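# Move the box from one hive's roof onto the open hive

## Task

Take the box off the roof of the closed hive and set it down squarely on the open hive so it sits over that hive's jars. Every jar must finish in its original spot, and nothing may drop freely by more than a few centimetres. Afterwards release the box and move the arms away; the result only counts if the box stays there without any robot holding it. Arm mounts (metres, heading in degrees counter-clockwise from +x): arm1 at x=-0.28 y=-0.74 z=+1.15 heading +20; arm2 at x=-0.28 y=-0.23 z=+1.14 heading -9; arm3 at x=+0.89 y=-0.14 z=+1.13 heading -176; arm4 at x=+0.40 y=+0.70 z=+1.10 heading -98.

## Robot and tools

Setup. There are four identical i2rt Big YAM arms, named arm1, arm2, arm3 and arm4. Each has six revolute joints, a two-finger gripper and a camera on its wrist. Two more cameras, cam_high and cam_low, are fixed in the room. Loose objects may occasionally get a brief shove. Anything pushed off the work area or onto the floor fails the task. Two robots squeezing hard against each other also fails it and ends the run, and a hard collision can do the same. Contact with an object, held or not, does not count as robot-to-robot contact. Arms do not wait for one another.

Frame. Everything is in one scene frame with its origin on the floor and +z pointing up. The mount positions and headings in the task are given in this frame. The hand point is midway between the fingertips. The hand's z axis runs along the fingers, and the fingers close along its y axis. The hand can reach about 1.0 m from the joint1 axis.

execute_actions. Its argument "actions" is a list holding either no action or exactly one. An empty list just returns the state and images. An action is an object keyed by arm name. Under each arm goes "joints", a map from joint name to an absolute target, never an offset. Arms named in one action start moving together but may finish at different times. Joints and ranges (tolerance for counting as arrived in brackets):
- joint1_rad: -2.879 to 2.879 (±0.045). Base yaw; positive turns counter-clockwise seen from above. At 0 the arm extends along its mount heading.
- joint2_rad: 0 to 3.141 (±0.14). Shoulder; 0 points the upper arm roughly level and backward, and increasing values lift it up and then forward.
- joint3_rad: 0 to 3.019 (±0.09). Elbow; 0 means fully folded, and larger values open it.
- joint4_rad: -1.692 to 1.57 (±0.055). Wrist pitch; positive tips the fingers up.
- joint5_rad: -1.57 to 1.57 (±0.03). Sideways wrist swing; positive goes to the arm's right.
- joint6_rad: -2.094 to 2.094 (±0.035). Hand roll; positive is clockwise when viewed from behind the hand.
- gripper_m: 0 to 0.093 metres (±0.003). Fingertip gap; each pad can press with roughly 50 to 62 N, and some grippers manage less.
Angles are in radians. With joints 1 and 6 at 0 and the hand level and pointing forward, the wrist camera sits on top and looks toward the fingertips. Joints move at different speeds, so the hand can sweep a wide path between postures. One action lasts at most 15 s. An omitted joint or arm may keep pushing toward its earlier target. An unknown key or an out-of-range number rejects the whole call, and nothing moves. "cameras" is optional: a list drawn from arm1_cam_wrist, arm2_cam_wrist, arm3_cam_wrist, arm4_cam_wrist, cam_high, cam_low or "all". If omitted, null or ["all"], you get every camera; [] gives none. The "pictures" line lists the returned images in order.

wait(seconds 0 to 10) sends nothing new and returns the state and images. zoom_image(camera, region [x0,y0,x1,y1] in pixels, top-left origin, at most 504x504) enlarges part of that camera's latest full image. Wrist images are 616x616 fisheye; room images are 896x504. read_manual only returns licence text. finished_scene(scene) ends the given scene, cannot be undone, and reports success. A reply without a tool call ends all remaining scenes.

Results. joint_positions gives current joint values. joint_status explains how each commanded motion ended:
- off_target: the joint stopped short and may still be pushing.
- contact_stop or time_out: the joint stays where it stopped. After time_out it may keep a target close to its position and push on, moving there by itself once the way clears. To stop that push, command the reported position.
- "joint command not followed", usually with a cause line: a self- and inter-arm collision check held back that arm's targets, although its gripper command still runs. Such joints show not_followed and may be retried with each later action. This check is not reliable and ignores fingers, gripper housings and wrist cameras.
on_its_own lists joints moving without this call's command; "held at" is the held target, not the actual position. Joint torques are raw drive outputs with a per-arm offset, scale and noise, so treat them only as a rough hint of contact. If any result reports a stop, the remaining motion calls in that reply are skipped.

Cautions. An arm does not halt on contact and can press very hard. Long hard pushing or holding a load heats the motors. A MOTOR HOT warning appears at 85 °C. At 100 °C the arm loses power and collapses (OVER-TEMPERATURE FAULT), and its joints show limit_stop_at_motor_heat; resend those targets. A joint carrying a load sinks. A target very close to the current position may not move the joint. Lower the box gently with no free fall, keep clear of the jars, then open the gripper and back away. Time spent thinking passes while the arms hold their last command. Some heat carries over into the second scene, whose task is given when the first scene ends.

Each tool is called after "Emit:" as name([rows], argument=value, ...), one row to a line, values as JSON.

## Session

Emit:
execute_actions(actions=[])

Scene clock: 0.00 s.
Joint torques (N m, as the arm reports them, + toward a larger angle): no reading
arm1.joint_positions: joint1_rad=-0.587 joint2_rad=+0.576 joint3_rad=+1.437 joint4_rad=-1.404 joint5_rad=+0.266 joint6_rad=+0.174 gripper_m=+0.095
arm1.joint_status: not commanded
arm1.hand: x=-0.1075 y=-0.8207 z=+1.7147 quat_wxyz=(-0.490, -0.236, -0.829, +0.133) (m; scene frame)
arm2.joint_positions: joint1_rad=+0.059 joint2_rad=+0.615 joint3_rad=+1.419 joint4_rad=-1.157 joint5_rad=+0.077 joint6_rad=-0.481 gripper_m=+0.094
arm2.joint_status: not commanded
arm2.hand: x=-0.0369 y=-0.2716 z=+1.7364 quat_wxyz=(-0.543, +0.131, -0.807, +0.190) (m; scene frame)
arm3.joint_positions: joint1_rad=-0.509 joint2_rad=+0.547 joint3_rad=+1.435 joint4_rad=-1.465 joint5_rad=-0.174 joint6_rad=+0.331 gripper_m=+0.095
arm3.joint_status: not commanded
arm3.hand: x=+0.7155 y=-0.0892 z=+1.6753 quat_wxyz=(-0.048, -0.827, +0.294, +0.476) (m; scene frame)
arm4.joint_positions: joint1_rad=-0.625 joint2_rad=+0.632 joint3_rad=+1.396 joint4_rad=-1.141 joint5_rad=-0.183 joint6_rad=+0.281 gripper_m=+0.094
arm4.joint_status: not commanded
arm4.hand: x=+0.2408 y=+0.4971 z=+1.6851 quat_wxyz=(-0.358, -0.781, -0.263, +0.439) (m; scene frame)
pictures: arm1_cam_wrist, arm2_cam_wrist, arm3_cam_wrist, arm4_cam_wrist, cam_high, cam_low
Images, in order (width x height): arm1_cam_wrist 616x616, arm2_cam_wrist 616x616, arm3_cam_wrist 616x616, arm4_cam_wrist 616x616, cam_high 896x504, cam_low 896x504.

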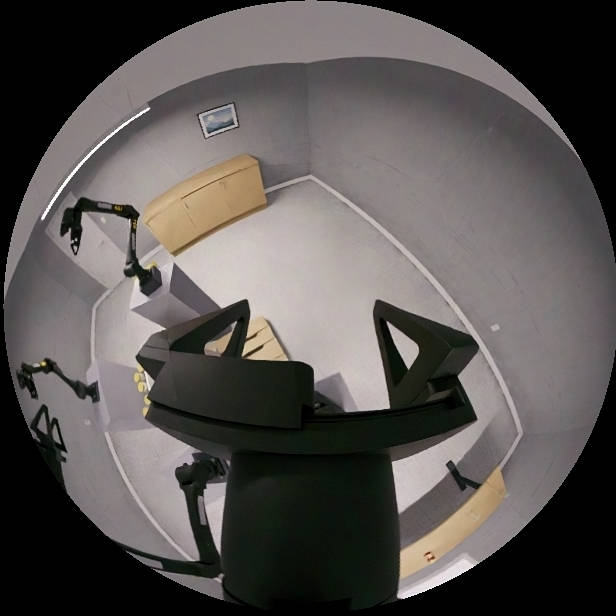

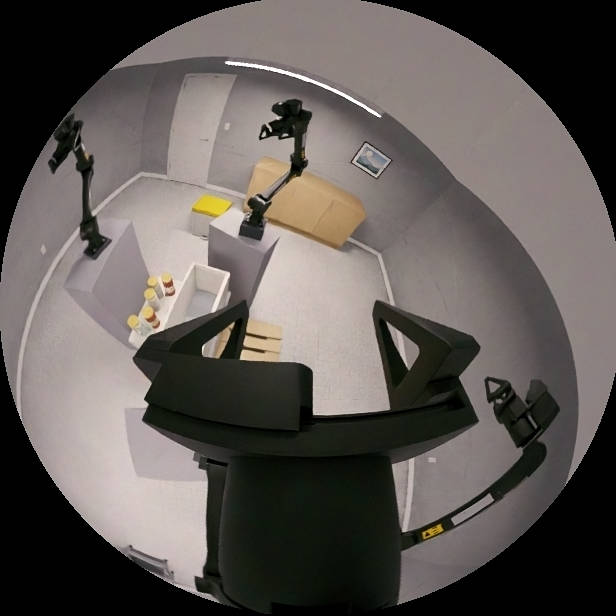

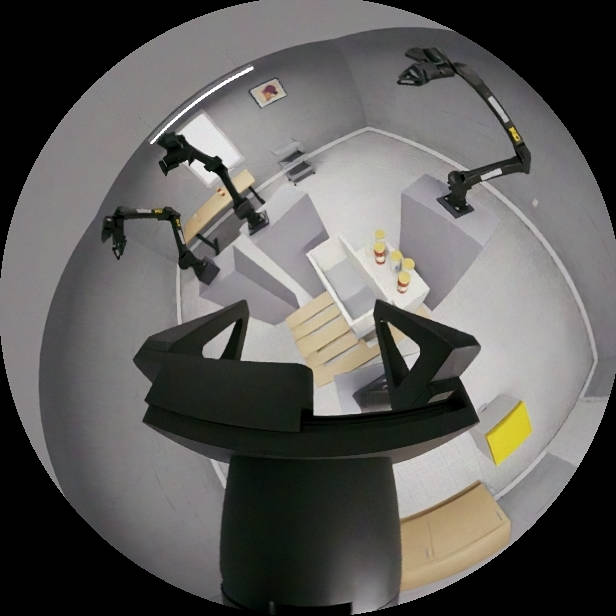

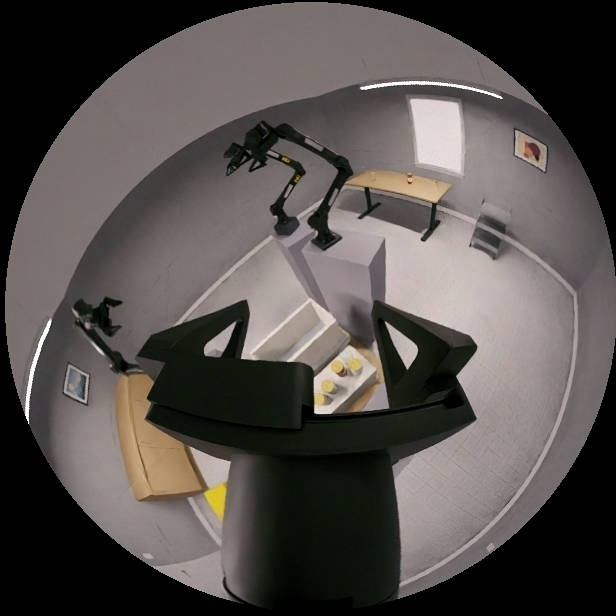

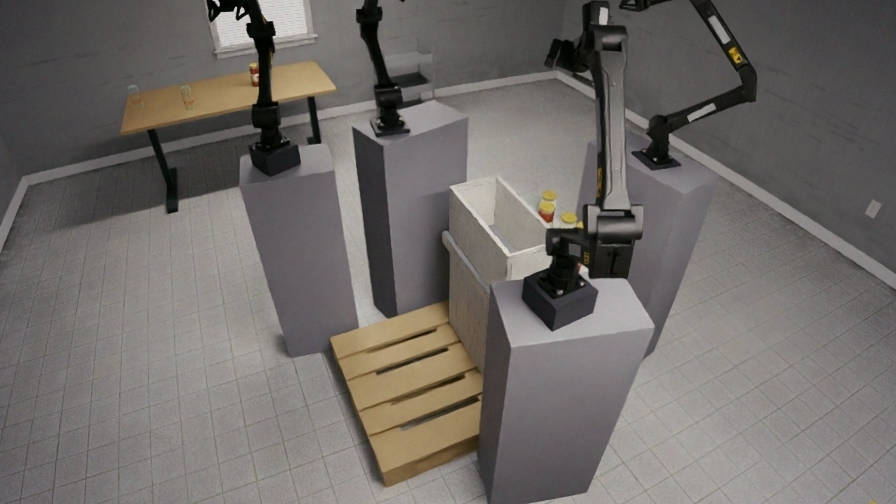

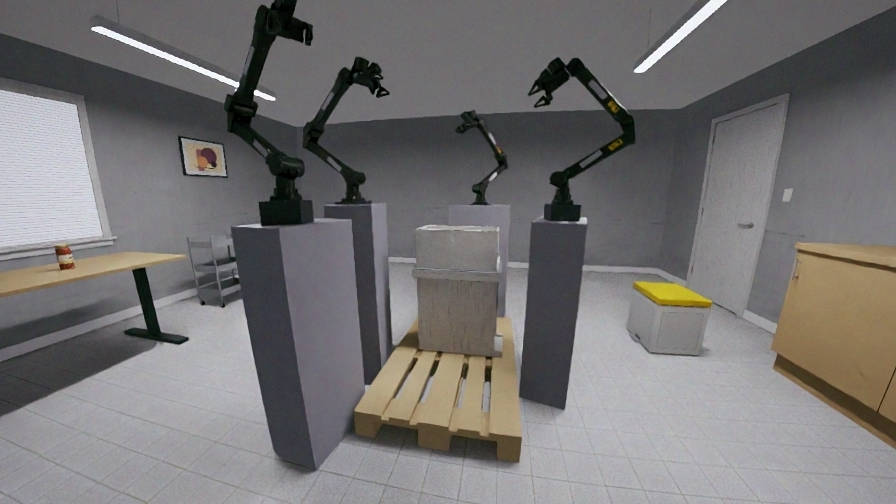

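Emit:
execute_actions([
  {"arm2":{"joints":{"joint1_rad":0.825,"joint2_rad":1.855,"joint3_rad":0.912,"joint4_rad":-0.607,"joint5_rad":0,"joint6_rad":-0.92}},"arm3":{"joints":{"joint1_rad":-0.5,"joint2_rad":1.78,"joint3_rad":0.875,"joint4_rad":-0.633,"joint5_rad":0,"joint6_rad":1.15}}},
], cameras=["arm2_cam_wrist","arm3_cam_wrist","cam_high","cam_low"])

Scene clock: 8.23 s.
Joint torques (N m, as the arm reports them, + toward a larger angle): arm1=[1.45 3.53 7.73 2.32 0.18 0.04] | arm2=[ -1.06 -15.44   4.57   1.    -0.1   -0.03] | arm3=[  0.23 -13.67   5.41   0.72   0.13   0.19] | arm4=[ 0.67  2.84  9.61  2.04 -0.04 -0.03]
arm1.joint_positions: joint1_rad=-0.587 joint2_rad=+0.576 joint3_rad=+1.437 joint4_rad=-1.404 joint5_rad=+0.266 joint6_rad=+0.174 gripper_m=+0.095
arm1.joint_status: not commanded
arm1.hand: x=-0.1075 y=-0.8207 z=+1.7147 quat_wxyz=(-0.490, -0.236, -0.829, +0.133) (m; scene frame)
arm2.joint_positions: joint1_rad=+0.834 joint2_rad=+1.849 joint3_rad=+0.918 joint4_rad=-0.624 joint5_rad=+0.000 joint6_rad=-0.911 gripper_m=+0.094
arm2.joint_status: all done
arm2.hand: x=+0.0549 y=+0.0369 z=+1.0689 quat_wxyz=(-0.014, +0.713, -0.701, +0.001) (m; scene frame)
arm3.joint_positions: joint1_rad=-0.509 joint2_rad=+1.778 joint3_rad=+0.860 joint4_rad=-0.648 joint5_rad=-0.003 joint6_rad=+1.134 gripper_m=+0.095
arm3.joint_status: all done
arm3.hand: x=+0.5327 y=+0.0323 z=+1.0627 quat_wxyz=(+0.000, -0.703, +0.711, -0.001) (m; scene frame)
arm4.joint_positions: joint1_rad=-0.625 joint2_rad=+0.632 joint3_rad=+1.396 joint4_rad=-1.141 joint5_rad=-0.183 joint6_rad=+0.281 gripper_m=+0.094
arm4.joint_status: not commanded
arm4.hand: x=+0.2408 y=+0.4971 z=+1.6851 quat_wxyz=(-0.358, -0.781, -0.263, +0.439) (m; scene frame)
pictures: arm2_cam_wrist, arm3_cam_wrist, cam_high, cam_low
Images, in order (width x height): arm2_cam_wrist 616x616, arm3_cam_wrist 616x616, cam_high 896x504, cam_low 896x504.

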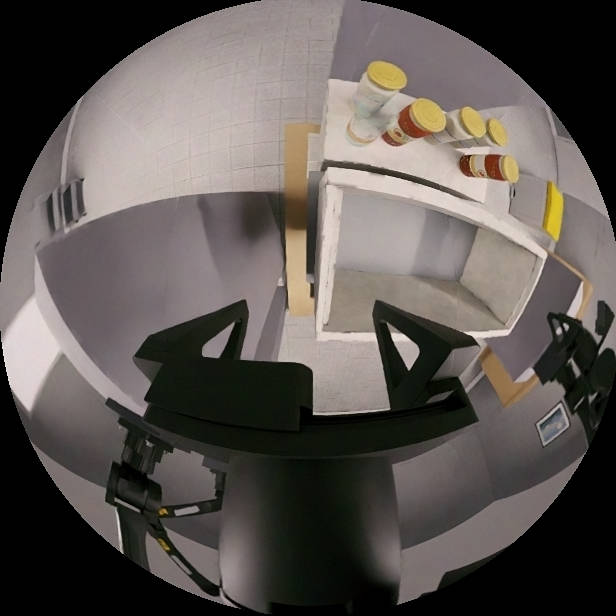

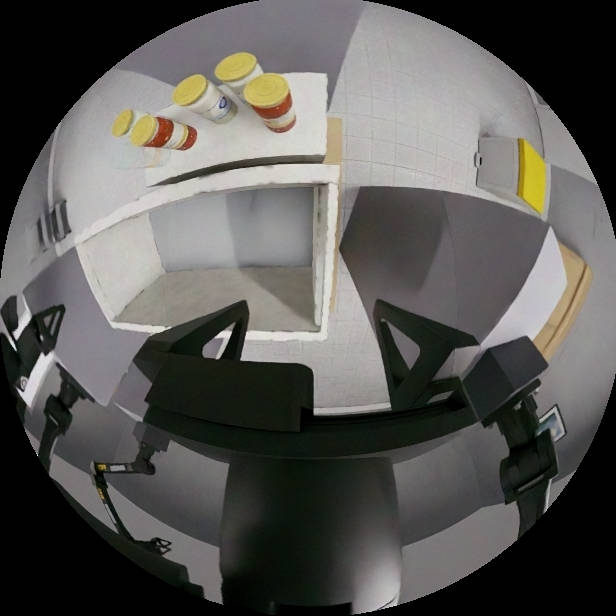

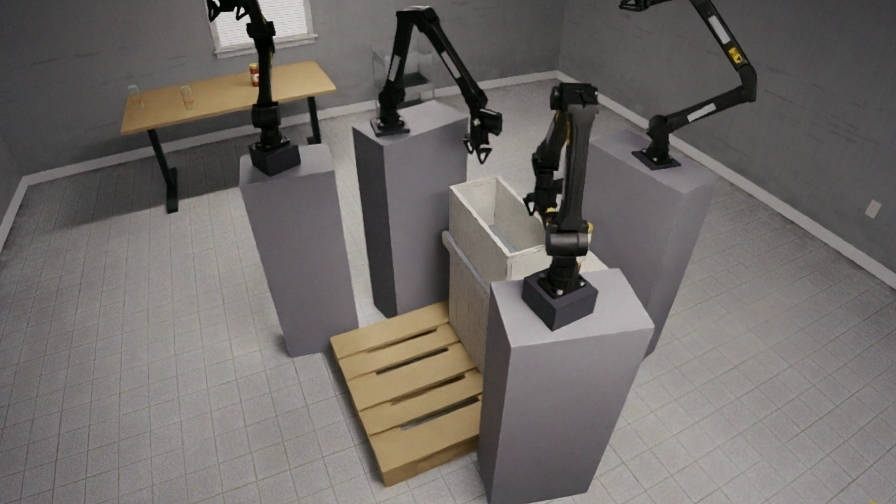

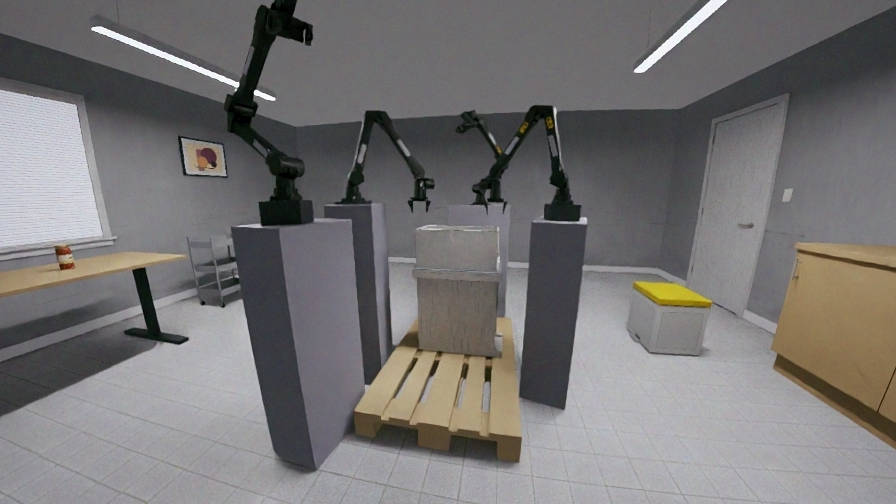

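Emit:
execute_actions([
  {"arm2":{"joints":{"joint1_rad":0.76,"joint2_rad":2.232,"joint3_rad":1.005,"joint4_rad":-0.316,"joint6_rad":-0.97}},"arm3":{"joints":{"joint1_rad":-0.476,"joint2_rad":2.125,"joint3_rad":0.8,"joint4_rad":-0.22,"joint6_rad":1.19}}},
], cameras=["arm2_cam_wrist","arm3_cam_wrist"])

Scene clock: 14.80 s.
Joint torques (N m, as the arm reports them, + toward a larger angle): arm1=[1.43 3.45 7.67 2.31 0.18 0.05] | arm2=[  0.18 -18.84   3.26   1.1   -0.12  -0.08] | arm3=[  0.55 -15.34   2.     0.73   0.12   0.2 ] | arm4=[ 0.66  2.72  9.62  2.03 -0.04 -0.04]
arm1.joint_positions: joint1_rad=-0.587 joint2_rad=+0.576 joint3_rad=+1.437 joint4_rad=-1.404 joint5_rad=+0.266 joint6_rad=+0.174 gripper_m=+0.095
arm1.joint_status: not commanded
arm1.hand: x=-0.1075 y=-0.8207 z=+1.7147 quat_wxyz=(-0.490, -0.236, -0.829, +0.133) (m; scene frame)
arm2.joint_positions: joint1_rad=+0.755 joint2_rad=+2.231 joint3_rad=+1.001 joint4_rad=-0.332 joint5_rad=+0.000 joint6_rad=-0.961 gripper_m=+0.094
arm2.joint_status: all done
arm2.hand: x=+0.0875 y=+0.0193 z=+0.9274 quat_wxyz=(-0.010, +0.703, -0.711, +0.001) (m; scene frame)
arm3.joint_positions: joint1_rad=-0.490 joint2_rad=+2.135 joint3_rad=+0.794 joint4_rad=-0.235 joint5_rad=-0.002 joint6_rad=+1.175 gripper_m=+0.095
arm3.joint_status: all done
arm3.hand: x=+0.5595 y=+0.0121 z=+0.9214 quat_wxyz=(+0.002, -0.696, +0.718, -0.005) (m; scene frame)
arm4.joint_positions: joint1_rad=-0.625 joint2_rad=+0.632 joint3_rad=+1.396 joint4_rad=-1.141 joint5_rad=-0.183 joint6_rad=+0.281 gripper_m=+0.094
arm4.joint_status: not commanded
arm4.hand: x=+0.2408 y=+0.4971 z=+1.6851 quat_wxyz=(-0.358, -0.781, -0.263, +0.439) (m; scene frame)
pictures: arm2_cam_wrist, arm3_cam_wrist
Images, in order (width x height): arm2_cam_wrist 616x616, arm3_cam_wrist 616x616.

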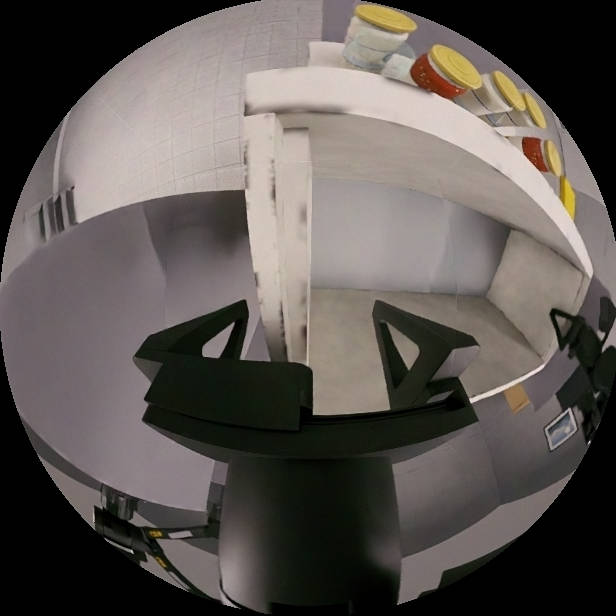

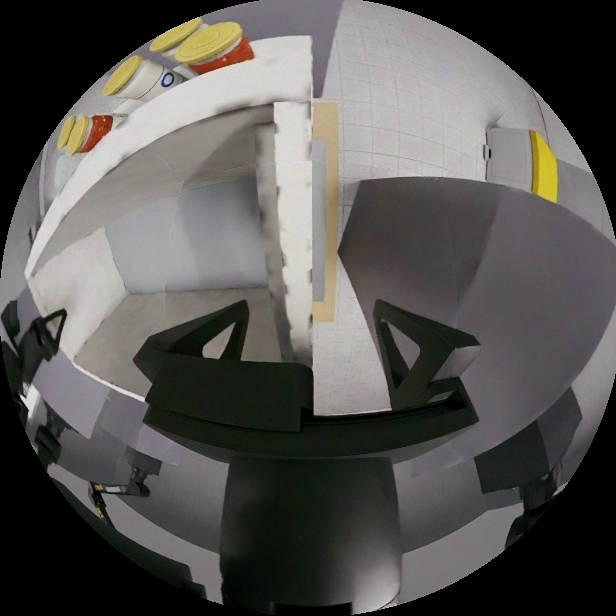

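Emit:
execute_actions([
  {"arm2":{"joints":{"gripper_m":0.0}},"arm3":{"joints":{"gripper_m":0.0}}},
], cameras=[])

Emit:
execute_actions([
  {"arm2":{"joints":{"joint2_rad":1.986,"joint3_rad":0.985,"joint4_rad":-0.517}},"arm3":{"joints":{"joint2_rad":1.875,"joint3_rad":0.765,"joint4_rad":-0.423}}},
], cameras=["cam_low"])

Emit:
execute_actions([
  {"arm2":{"joints":{"joint2_rad":1.82,"joint3_rad":1.01,"joint4_rad":-0.687}},"arm3":{"joints":{"joint2_rad":1.678,"joint3_rad":0.805,"joint4_rad":-0.63}}},
], cameras=[])

Emit:
execute_actions([
  {"arm2":{"joints":{"joint2_rad":1.677,"joint3_rad":1.07,"joint4_rad":-0.87}},"arm3":{"joints":{"joint2_rad":1.512,"joint3_rad":0.868,"joint4_rad":-0.846}}},
], cameras=["cam_low","cam_high"])

Scene clock: 20.90 s.
Joint torques (N m, as the arm reports them, + toward a larger angle): arm1=[1.51 3.66 7.73 2.27 0.18 0.04] | arm2=[ -0.55 -17.9    3.85   1.16   0.12  -0.11] | arm3=[  0.59 -15.49   1.62   0.33   0.12   0.19] | arm4=[ 0.63  2.81  9.64  2.03 -0.04 -0.04]
arm1.joint_positions: joint1_rad=-0.587 joint2_rad=+0.576 joint3_rad=+1.437 joint4_rad=-1.404 joint5_rad=+0.266 joint6_rad=+0.174 gripper_m=+0.095
arm1.joint_status: not commanded
arm1.hand: x=-0.1075 y=-0.8207 z=+1.7147 quat_wxyz=(-0.490, -0.236, -0.829, +0.133) (m; scene frame)
arm2.joint_positions: joint1_rad=+0.763 joint2_rad=+2.231 joint3_rad=+0.992 joint4_rad=-0.335 joint5_rad=-0.005 joint6_rad=-0.954 gripper_m=+0.018
arm2.joint_status: gripper_m off_target (ended at +0.018, target +0.000)
arm2.hand: x=+0.0802 y=+0.0193 z=+0.9262 quat_wxyz=(-0.005, +0.703, -0.711, -0.003) (m; scene frame)
arm3.joint_positions: joint1_rad=-0.489 joint2_rad=+2.135 joint3_rad=+0.801 joint4_rad=-0.226 joint5_rad=-0.003 joint6_rad=+1.175 gripper_m=+0.019
arm3.joint_status: gripper_m off_target (ended at +0.019, target +0.000)
arm3.hand: x=+0.5536 y=+0.0142 z=+0.9220 quat_wxyz=(-0.001, -0.696, +0.718, +0.002) (m; scene frame)
arm4.joint_positions: joint1_rad=-0.625 joint2_rad=+0.632 joint3_rad=+1.396 joint4_rad=-1.141 joint5_rad=-0.183 joint6_rad=+0.281 gripper_m=+0.094
arm4.joint_status: not commanded
arm4.hand: x=+0.2408 y=+0.4971 z=+1.6851 quat_wxyz=(-0.358, -0.781, -0.263, +0.439) (m; scene frame)
pictures: none
No camera images: the call's "cameras" was empty. Leave "cameras" out to get every camera's image.

Scene clock: 22.00 s.
Joint torques (N m, as the arm reports them, + toward a larger angle): arm1=[1.37 3.51 7.71 2.3  0.18 0.04] | arm2=[  0.14 -21.19   4.95   0.02  -0.18  -0.13] | arm3=[  0.12 -16.26   3.91  -0.68   0.3    0.1 ] | arm4=[ 0.64  2.89  9.64  2.02 -0.04 -0.04]
arm1.joint_positions: joint1_rad=-0.587 joint2_rad=+0.576 joint3_rad=+1.437 joint4_rad=-1.404 joint5_rad=+0.266 joint6_rad=+0.174 gripper_m=+0.095
arm1.joint_status: not commanded
arm1.hand: x=-0.1075 y=-0.8207 z=+1.7147 quat_wxyz=(-0.490, -0.236, -0.829, +0.133) (m; scene frame)
arm2.joint_positions: joint1_rad=+0.754 joint2_rad=+2.041 joint3_rad=+0.974 joint4_rad=-0.506 joint5_rad=+0.001 joint6_rad=-0.954 gripper_m=+0.018
arm2.joint_status: all done
arm2.hand: x=+0.0878 y=+0.0186 z=+1.0025 quat_wxyz=(-0.006, +0.700, -0.714, +0.001) (m; scene frame)
arm3.joint_positions: joint1_rad=-0.483 joint2_rad=+1.909 joint3_rad=+0.749 joint4_rad=-0.402 joint5_rad=-0.007 joint6_rad=+1.183 gripper_m=+0.019
arm3.joint_status: all done
arm3.hand: x=+0.5586 y=+0.0086 z=+0.9942 quat_wxyz=(-0.003, -0.695, +0.719, +0.001) (m; scene frame)
arm4.joint_positions: joint1_rad=-0.625 joint2_rad=+0.632 joint3_rad=+1.396 joint4_rad=-1.141 joint5_rad=-0.183 joint6_rad=+0.281 gripper_m=+0.094
arm4.joint_status: not commanded
arm4.hand: x=+0.2408 y=+0.4971 z=+1.6851 quat_wxyz=(-0.358, -0.781, -0.263, +0.439) (m; scene frame)
pictures: cam_low
Images, in order (width x height): cam_low 896x504.

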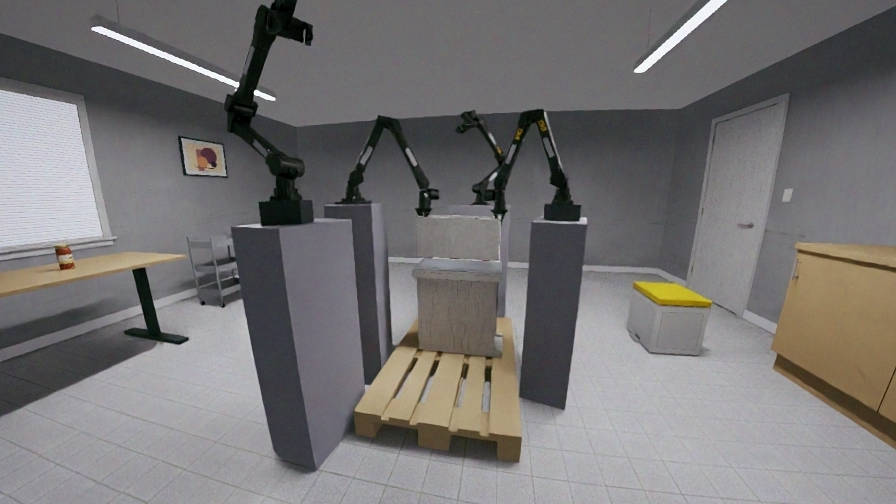

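Scene clock: 23.03 s.
Joint torques (N m, as the arm reports them, + toward a larger angle): arm1=[1.39 3.51 7.72 2.29 0.17 0.03] | arm2=[ -0.6  -20.07   7.83   0.03  -0.15  -0.13] | arm3=[  0.22 -15.27   6.64  -0.46   0.3    0.13] | arm4=[ 0.7   2.87  9.65  2.04 -0.04 -0.03]
arm1.joint_positions: joint1_rad=-0.587 joint2_rad=+0.576 joint3_rad=+1.437 joint4_rad=-1.404 joint5_rad=+0.266 joint6_rad=+0.174 gripper_m=+0.095
arm1.joint_status: not commanded
arm1.hand: x=-0.1075 y=-0.8207 z=+1.7147 quat_wxyz=(-0.490, -0.236, -0.829, +0.133) (m; scene frame)
arm2.joint_positions: joint1_rad=+0.756 joint2_rad=+1.873 joint3_rad=+0.974 joint4_rad=-0.675 joint5_rad=+0.001 joint6_rad=-0.954 gripper_m=+0.018
arm2.joint_status: all done
arm2.hand: x=+0.0854 y=+0.0179 z=+1.0724 quat_wxyz=(-0.005, +0.701, -0.713, +0.000) (m; scene frame)
arm3.joint_positions: joint1_rad=-0.483 joint2_rad=+1.714 joint3_rad=+0.767 joint4_rad=-0.612 joint5_rad=-0.007 joint6_rad=+1.181 gripper_m=+0.019
arm3.joint_status: all done
arm3.hand: x=+0.5557 y=+0.0098 z=+1.0648 quat_wxyz=(-0.003, -0.696, +0.718, +0.002) (m; scene frame)
arm4.joint_positions: joint1_rad=-0.625 joint2_rad=+0.632 joint3_rad=+1.396 joint4_rad=-1.141 joint5_rad=-0.183 joint6_rad=+0.281 gripper_m=+0.094
arm4.joint_status: not commanded
arm4.hand: x=+0.2408 y=+0.4971 z=+1.6851 quat_wxyz=(-0.358, -0.781, -0.263, +0.439) (m; scene frame)
pictures: none
No camera images: the call's "cameras" was empty. Leave "cameras" out to get every camera's image.

Scene clock: 24.07 s.
Joint torques (N m, as the arm reports them, + toward a larger angle): arm1=[1.45 3.54 7.73 2.28 0.18 0.05] | arm2=[  0.66 -19.25  11.27  -0.48  -0.32  -0.1 ] | arm3=[  0.19 -14.35   9.12  -1.09   0.45   0.14] | arm4=[ 0.65  2.86  9.63  2.03 -0.04 -0.03]
arm1.joint_positions: joint1_rad=-0.587 joint2_rad=+0.576 joint3_rad=+1.437 joint4_rad=-1.404 joint5_rad=+0.266 joint6_rad=+0.174 gripper_m=+0.095
arm1.joint_status: not commanded
arm1.hand: x=-0.1075 y=-0.8207 z=+1.7147 quat_wxyz=(-0.490, -0.236, -0.829, +0.133) (m; scene frame)
arm2.joint_positions: joint1_rad=+0.754 joint2_rad=+1.726 joint3_rad=+1.001 joint4_rad=-0.844 joint5_rad=+0.005 joint6_rad=-0.956 gripper_m=+0.018
arm2.joint_status: all done
arm2.hand: x=+0.0837 y=+0.0146 z=+1.1406 quat_wxyz=(-0.007, +0.701, -0.713, +0.003) (m; scene frame)
arm3.joint_positions: joint1_rad=-0.483 joint2_rad=+1.548 joint3_rad=+0.812 joint4_rad=-0.815 joint5_rad=-0.010 joint6_rad=+1.180 gripper_m=+0.019
arm3.joint_status: all done
arm3.hand: x=+0.5552 y=+0.0092 z=+1.1335 quat_wxyz=(-0.007, -0.696, +0.718, +0.005) (m; scene frame)
arm4.joint_positions: joint1_rad=-0.625 joint2_rad=+0.632 joint3_rad=+1.396 joint4_rad=-1.141 joint5_rad=-0.183 joint6_rad=+0.281 gripper_m=+0.094
arm4.joint_status: not commanded
arm4.hand: x=+0.2408 y=+0.4971 z=+1.6851 quat_wxyz=(-0.358, -0.781, -0.263, +0.439) (m; scene frame)
pictures: cam_high, cam_low
Images, in order (width x height): cam_high 896x504, cam_low 896x504.

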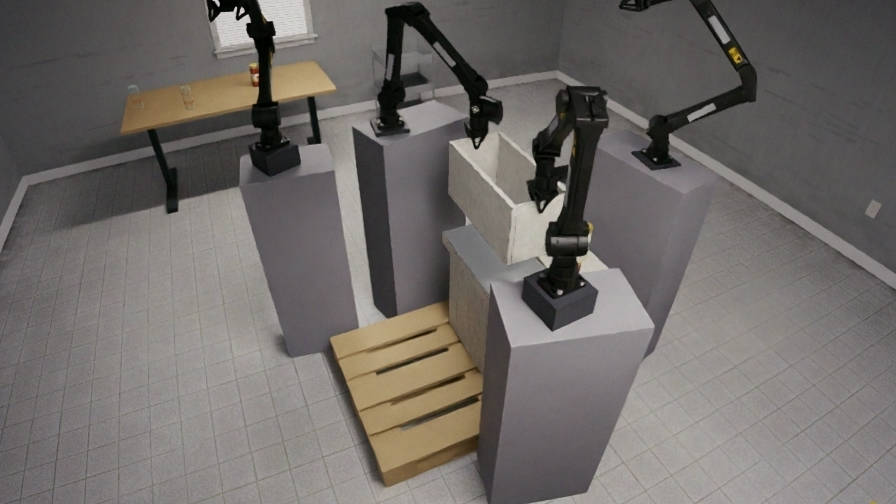

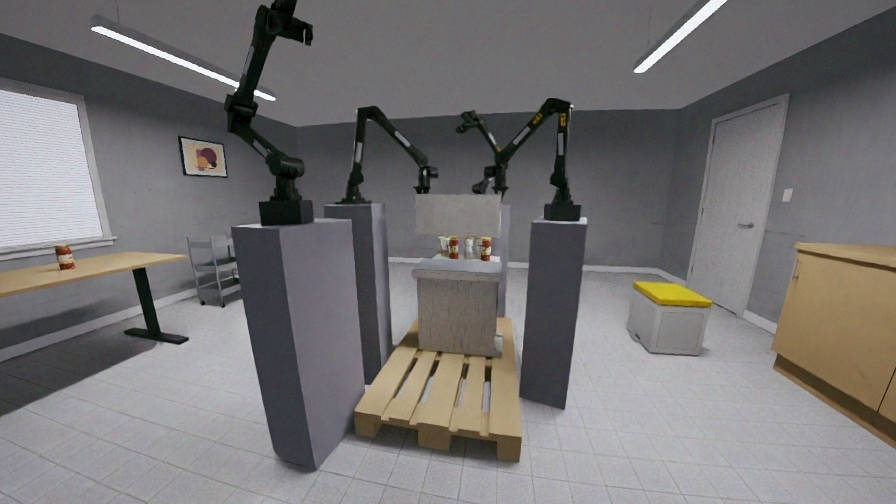

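Emit:
execute_actions([
  {"arm2":{"joints":{"joint1_rad":0.891,"joint2_rad":1.78,"joint3_rad":1.237,"joint4_rad":-0.89,"joint6_rad":-0.828}},"arm3":{"joints":{"joint1_rad":-0.689,"joint2_rad":1.604,"joint3_rad":0.99,"joint4_rad":-0.848,"joint6_rad":0.963}}},
], cameras=["cam_low"])

Emit:
execute_actions([
  {"arm2":{"joints":{"joint1_rad":1.006,"joint2_rad":1.911,"joint3_rad":1.472,"joint4_rad":-0.98,"joint6_rad":-0.713}},"arm3":{"joints":{"joint1_rad":-0.854,"joint2_rad":1.705,"joint3_rad":1.16,"joint4_rad":-0.897,"joint6_rad":0.798}}},
], cameras=[])

Emit:
execute_actions([
  {"arm2":{"joints":{"joint1_rad":1.095,"joint2_rad":2.066,"joint3_rad":1.765,"joint4_rad":-1.104,"joint6_rad":-0.624}},"arm3":{"joints":{"joint1_rad":-0.982,"joint2_rad":1.831,"joint3_rad":1.378,"joint4_rad":-0.973,"joint6_rad":0.67}}},
])

Scene clock: 34.73 s.
Joint torques (N m, as the arm reports them, + toward a larger angle): arm1=[1.39 3.54 7.71 2.3  0.18 0.04] | arm2=[ -0.63 -23.07  11.49  -0.01  -0.11  -0.05] | arm3=[  0.3  -18.18   8.98  -0.39   0.31   0.08] | arm4=[ 0.61  2.84  9.63  2.03 -0.03 -0.03]
arm1.joint_positions: joint1_rad=-0.587 joint2_rad=+0.576 joint3_rad=+1.437 joint4_rad=-1.404 joint5_rad=+0.266 joint6_rad=+0.174 gripper_m=+0.095
arm1.joint_status: not commanded
arm1.hand: x=-0.1075 y=-0.8207 z=+1.7147 quat_wxyz=(-0.490, -0.236, -0.829, +0.133) (m; scene frame)
arm2.joint_positions: joint1_rad=+0.897 joint2_rad=+1.853 joint3_rad=+1.171 joint4_rad=-0.880 joint5_rad=+0.000 joint6_rad=-0.822 gripper_m=+0.018
arm2.joint_status: all done
arm2.hand: x=+0.0870 y=+0.1027 z=+1.1350 quat_wxyz=(-0.011, +0.704, -0.710, +0.000) (m; scene frame)
arm3.joint_positions: joint1_rad=-0.694 joint2_rad=+1.661 joint3_rad=+0.936 joint4_rad=-0.834 joint5_rad=-0.008 joint6_rad=+0.958 gripper_m=+0.019
arm3.joint_status: all done
arm3.hand: x=+0.5595 y=+0.1024 z=+1.1271 quat_wxyz=(-0.003, -0.700, +0.714, +0.002) (m; scene frame)
arm4.joint_positions: joint1_rad=-0.625 joint2_rad=+0.632 joint3_rad=+1.396 joint4_rad=-1.141 joint5_rad=-0.183 joint6_rad=+0.281 gripper_m=+0.094
arm4.joint_status: not commanded
arm4.hand: x=+0.2408 y=+0.4971 z=+1.6851 quat_wxyz=(-0.358, -0.781, -0.263, +0.439) (m; scene frame)
pictures: cam_low
Images, in order (width x height): cam_low 896x504.

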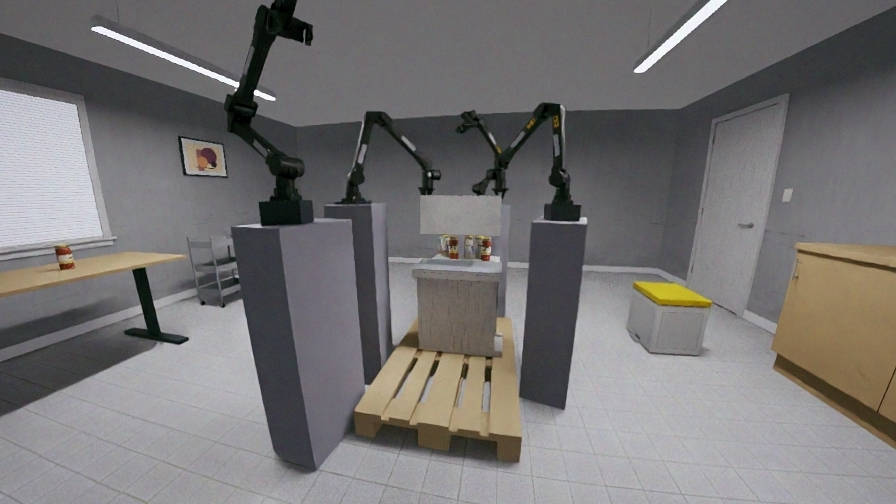

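Scene clock: 35.87 s.
Joint torques (N m, as the arm reports them, + toward a larger angle): arm1=[1.47 3.48 7.74 2.29 0.18 0.05] | arm2=[ -0.58 -27.    12.52  -0.08  -0.16   0.01] | arm3=[  0.07 -21.23   9.78  -0.32   0.36   0.07] | arm4=[ 0.64  2.84  9.64  2.03 -0.04 -0.03]
arm1.joint_positions: joint1_rad=-0.587 joint2_rad=+0.576 joint3_rad=+1.437 joint4_rad=-1.404 joint5_rad=+0.266 joint6_rad=+0.174 gripper_m=+0.095
arm1.joint_status: not commanded
arm1.hand: x=-0.1075 y=-0.8207 z=+1.7147 quat_wxyz=(-0.490, -0.236, -0.829, +0.133) (m; scene frame)
arm2.joint_positions: joint1_rad=+1.009 joint2_rad=+1.992 joint3_rad=+1.397 joint4_rad=-0.965 joint5_rad=+0.001 joint6_rad=-0.710 gripper_m=+0.018
arm2.joint_status: all done
arm2.hand: x=+0.0913 y=+0.1908 z=+1.1350 quat_wxyz=(-0.011, +0.704, -0.710, +0.000) (m; scene frame)
arm3.joint_positions: joint1_rad=-0.857 joint2_rad=+1.775 joint3_rad=+1.098 joint4_rad=-0.884 joint5_rad=-0.009 joint6_rad=+0.794 gripper_m=+0.019
arm3.joint_status: all done
arm3.hand: x=+0.5660 y=+0.1912 z=+1.1274 quat_wxyz=(-0.003, -0.701, +0.714, +0.003) (m; scene frame)
arm4.joint_positions: joint1_rad=-0.625 joint2_rad=+0.632 joint3_rad=+1.396 joint4_rad=-1.141 joint5_rad=-0.183 joint6_rad=+0.281 gripper_m=+0.094
arm4.joint_status: not commanded
arm4.hand: x=+0.2408 y=+0.4971 z=+1.6851 quat_wxyz=(-0.358, -0.781, -0.263, +0.439) (m; scene frame)
pictures: none
No camera images: the call's "cameras" was empty. Leave "cameras" out to get every camera's image.

Scene clock: 38.10 s.
Joint torques (N m, as the arm reports them, + toward a larger angle): arm1=[1.42 3.53 7.71 2.33 0.18 0.04] | arm2=[ -0.51 -30.38  14.    -0.28  -0.23   0.01] | arm3=[ -0.69 -24.76  10.88  -0.46   0.52   0.07] | arm4=[ 0.63  2.85  9.62  2.03 -0.04 -0.04]
arm1.joint_positions: joint1_rad=-0.587 joint2_rad=+0.576 joint3_rad=+1.437 joint4_rad=-1.404 joint5_rad=+0.266 joint6_rad=+0.174 gripper_m=+0.095
arm1.joint_status: not commanded
arm1.hand: x=-0.1075 y=-0.8207 z=+1.7147 quat_wxyz=(-0.490, -0.236, -0.829, +0.133) (m; scene frame)
arm2.joint_positions: joint1_rad=+1.096 joint2_rad=+2.159 joint3_rad=+1.674 joint4_rad=-1.085 joint5_rad=+0.004 joint6_rad=-0.624 gripper_m=+0.018
arm2.joint_status: joint3_rad time_out (moved +0.277 of +0.368); the others done
arm2.on_its_own: joint3_rad reads +1.674 and still pushes toward +1.765 since a time_out
arm2.hand: x=+0.0948 y=+0.2767 z=+1.1316 quat_wxyz=(-0.007, +0.704, -0.710, +0.002) (m; scene frame)
arm3.joint_positions: joint1_rad=-0.981 joint2_rad=+1.915 joint3_rad=+1.303 joint4_rad=-0.958 joint5_rad=-0.012 joint6_rad=+0.669 gripper_m=+0.019
arm3.joint_status: all done
arm3.hand: x=+0.5719 y=+0.2769 z=+1.1237 quat_wxyz=(-0.004, -0.701, +0.713, -0.001) (m; scene frame)
arm4.joint_positions: joint1_rad=-0.625 joint2_rad=+0.632 joint3_rad=+1.396 joint4_rad=-1.141 joint5_rad=-0.183 joint6_rad=+0.281 gripper_m=+0.094
arm4.joint_status: not commanded
arm4.hand: x=+0.2408 y=+0.4971 z=+1.6851 quat_wxyz=(-0.358, -0.781, -0.263, +0.439) (m; scene frame)
pictures: arm1_cam_wrist, arm2_cam_wrist, arm3_cam_wrist, arm4_cam_wrist, cam_high, cam_low
Images, in order (width x height): arm1_cam_wrist 616x616, arm2_cam_wrist 616x616, arm3_cam_wrist 616x616, arm4_cam_wrist 616x616, cam_high 896x504, cam_low 896x504.

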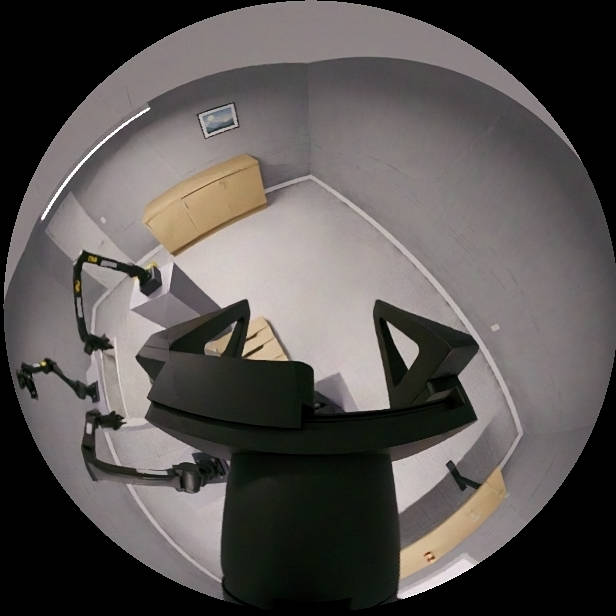

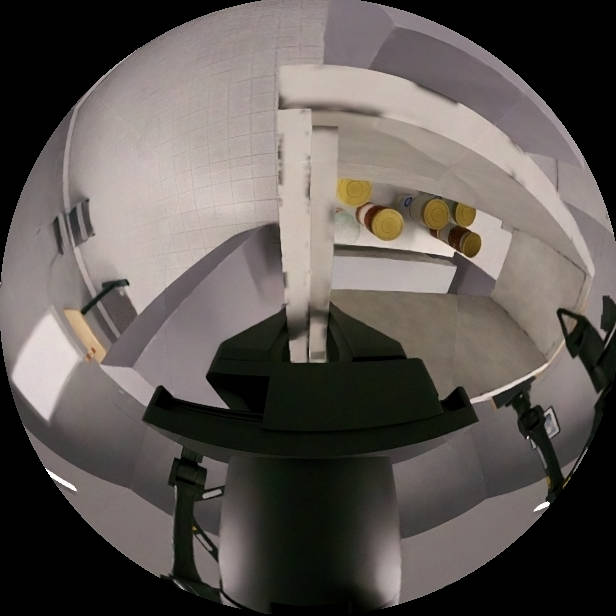

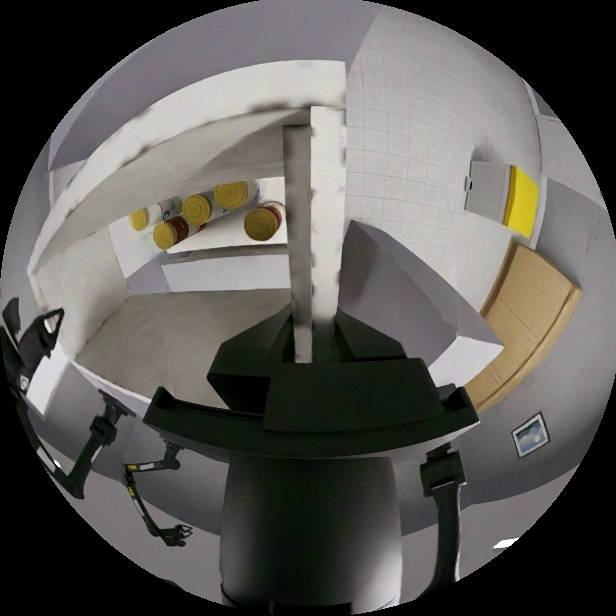

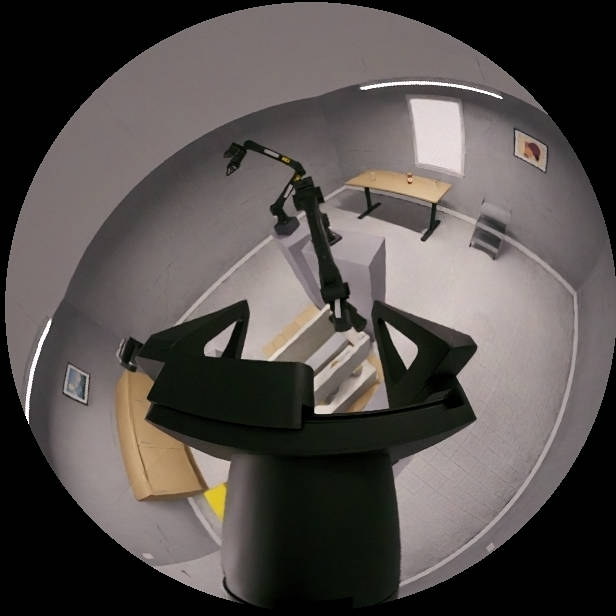

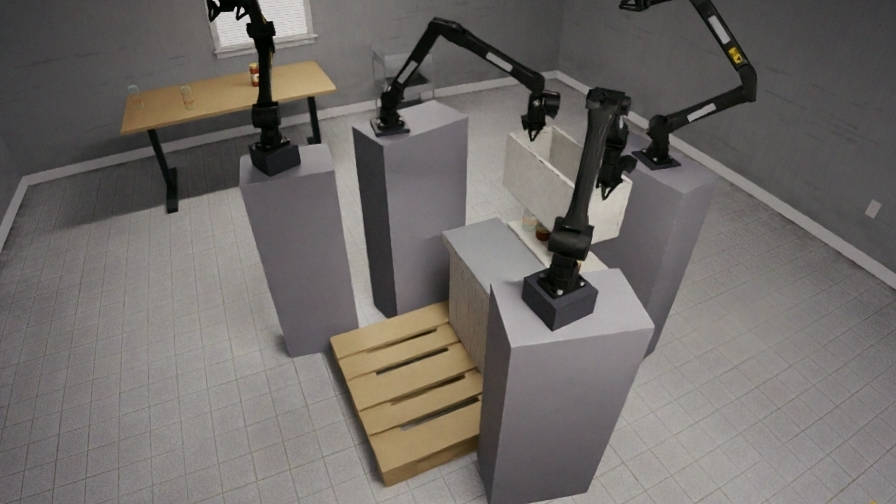

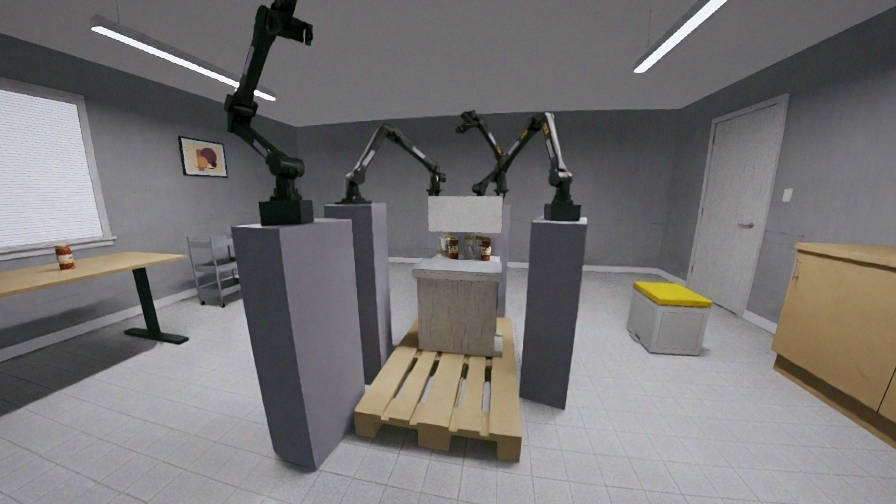

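Emit:
execute_actions([
  {"arm2":{"joints":{"joint1_rad":1.12,"joint2_rad":2.18,"joint3_rad":1.868,"joint4_rad":-1.065,"joint6_rad":-0.596}},"arm3":{"joints":{"joint1_rad":-1.016,"joint2_rad":1.94,"joint3_rad":1.445,"joint4_rad":-0.9,"joint6_rad":0.636}},"arm4":{"joints":{"joint1_rad":-1.25,"joint2_rad":2.44,"joint3_rad":1.42,"joint4_rad":-0.54,"joint5_rad":0,"joint6_rad":-0.6}}},
], cameras=["arm2_cam_wrist","arm3_cam_wrist","arm4_cam_wrist","cam_high","cam_low"])

Scene clock: 45.47 s.
Joint torques (N m, as the arm reports them, + toward a larger angle): arm1=[1.48 3.53 7.73 2.3  0.18 0.04] | arm2=[ -0.23 -32.19  14.74   0.32  -0.09  -0.02] | arm3=[ -0.47 -26.92  11.5    0.11   0.31   0.  ] | arm4=[  1.31 -20.03   6.14   0.81   0.03  -0.14]
arm1.joint_positions: joint1_rad=-0.587 joint2_rad=+0.576 joint3_rad=+1.437 joint4_rad=-1.404 joint5_rad=+0.266 joint6_rad=+0.174 gripper_m=+0.095
arm1.joint_status: not commanded
arm1.hand: x=-0.1075 y=-0.8207 z=+1.7147 quat_wxyz=(-0.490, -0.236, -0.829, +0.133) (m; scene frame)
arm2.joint_positions: joint1_rad=+1.123 joint2_rad=+2.276 joint3_rad=+1.767 joint4_rad=-1.060 joint5_rad=+0.002 joint6_rad=-0.595 gripper_m=+0.018
arm2.joint_status: joint3_rad time_out (moved +0.093 of +0.194); the others done
arm2.on_its_own: joint3_rad reads +1.767 and still pushes toward +1.868 since a time_out
arm2.hand: x=+0.0961 y=+0.3087 z=+1.0906 quat_wxyz=(-0.007, +0.704, -0.710, +0.001) (m; scene frame)
arm3.joint_positions: joint1_rad=-1.013 joint2_rad=+2.025 joint3_rad=+1.356 joint4_rad=-0.898 joint5_rad=-0.007 joint6_rad=+0.639 gripper_m=+0.019
arm3.joint_status: all done
arm3.hand: x=+0.5729 y=+0.3064 z=+1.0830 quat_wxyz=(-0.002, -0.700, +0.714, +0.000) (m; scene frame)
arm4.joint_positions: joint1_rad=-1.256 joint2_rad=+2.441 joint3_rad=+1.407 joint4_rad=-0.550 joint5_rad=-0.002 joint6_rad=-0.587 gripper_m=+0.094
arm4.joint_status: all done
arm4.hand: x=-0.1401 y=+0.6017 z=+0.8486 quat_wxyz=(-0.006, -0.928, -0.373, -0.006) (m; scene frame)
pictures: arm2_cam_wrist, arm3_cam_wrist, arm4_cam_wrist, cam_high, cam_low
Images, in order (width x height): arm2_cam_wrist 616x616, arm3_cam_wrist 616x616, arm4_cam_wrist 616x616, cam_high 896x504, cam_low 896x504.

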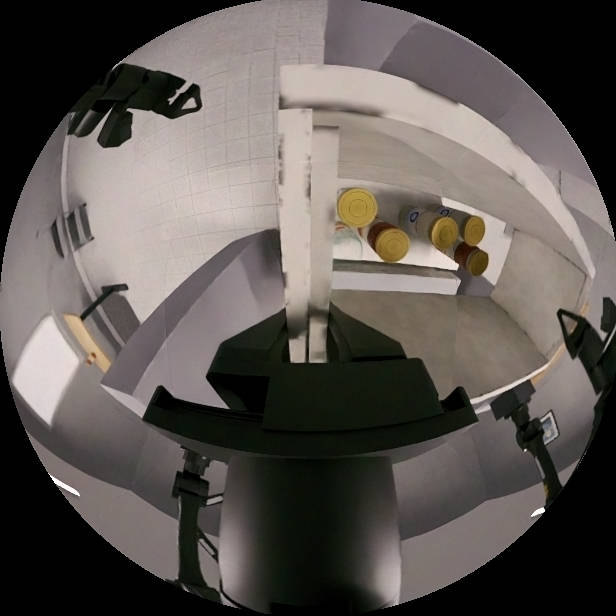

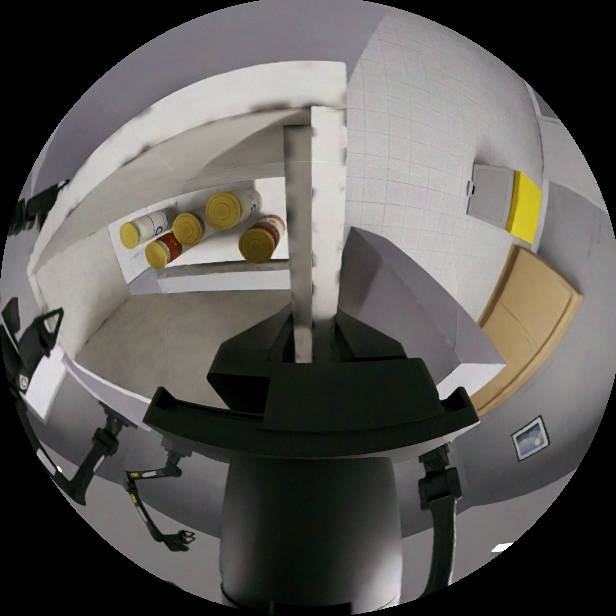

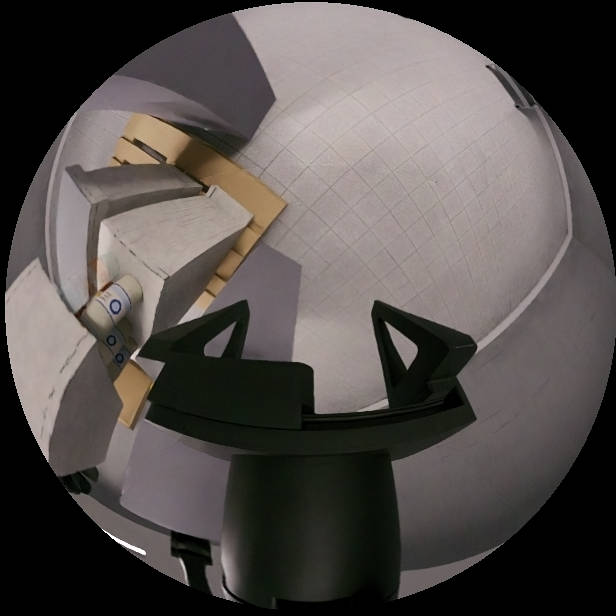

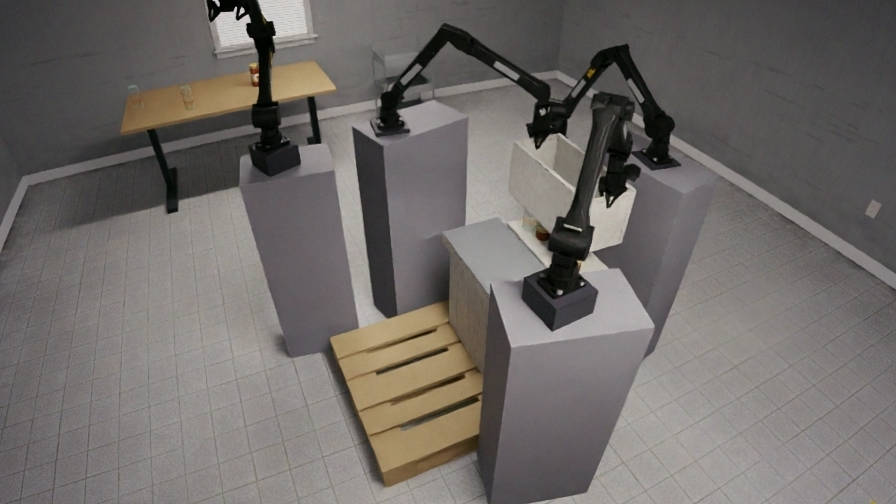

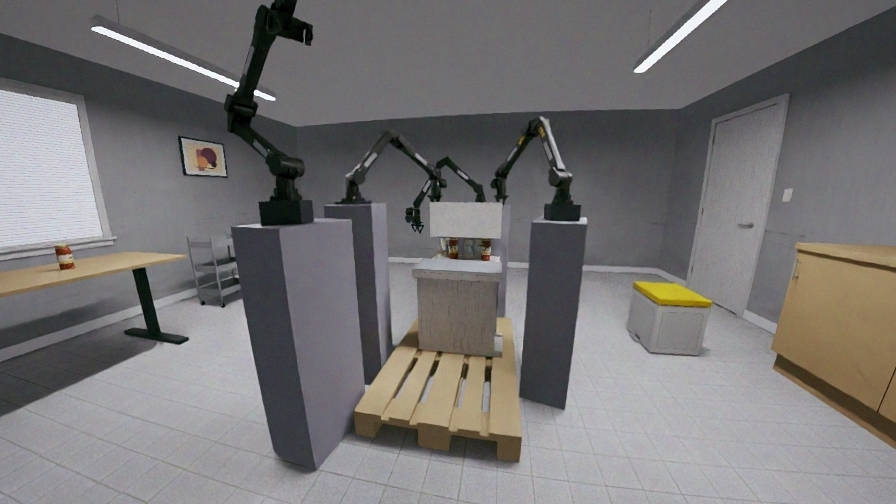

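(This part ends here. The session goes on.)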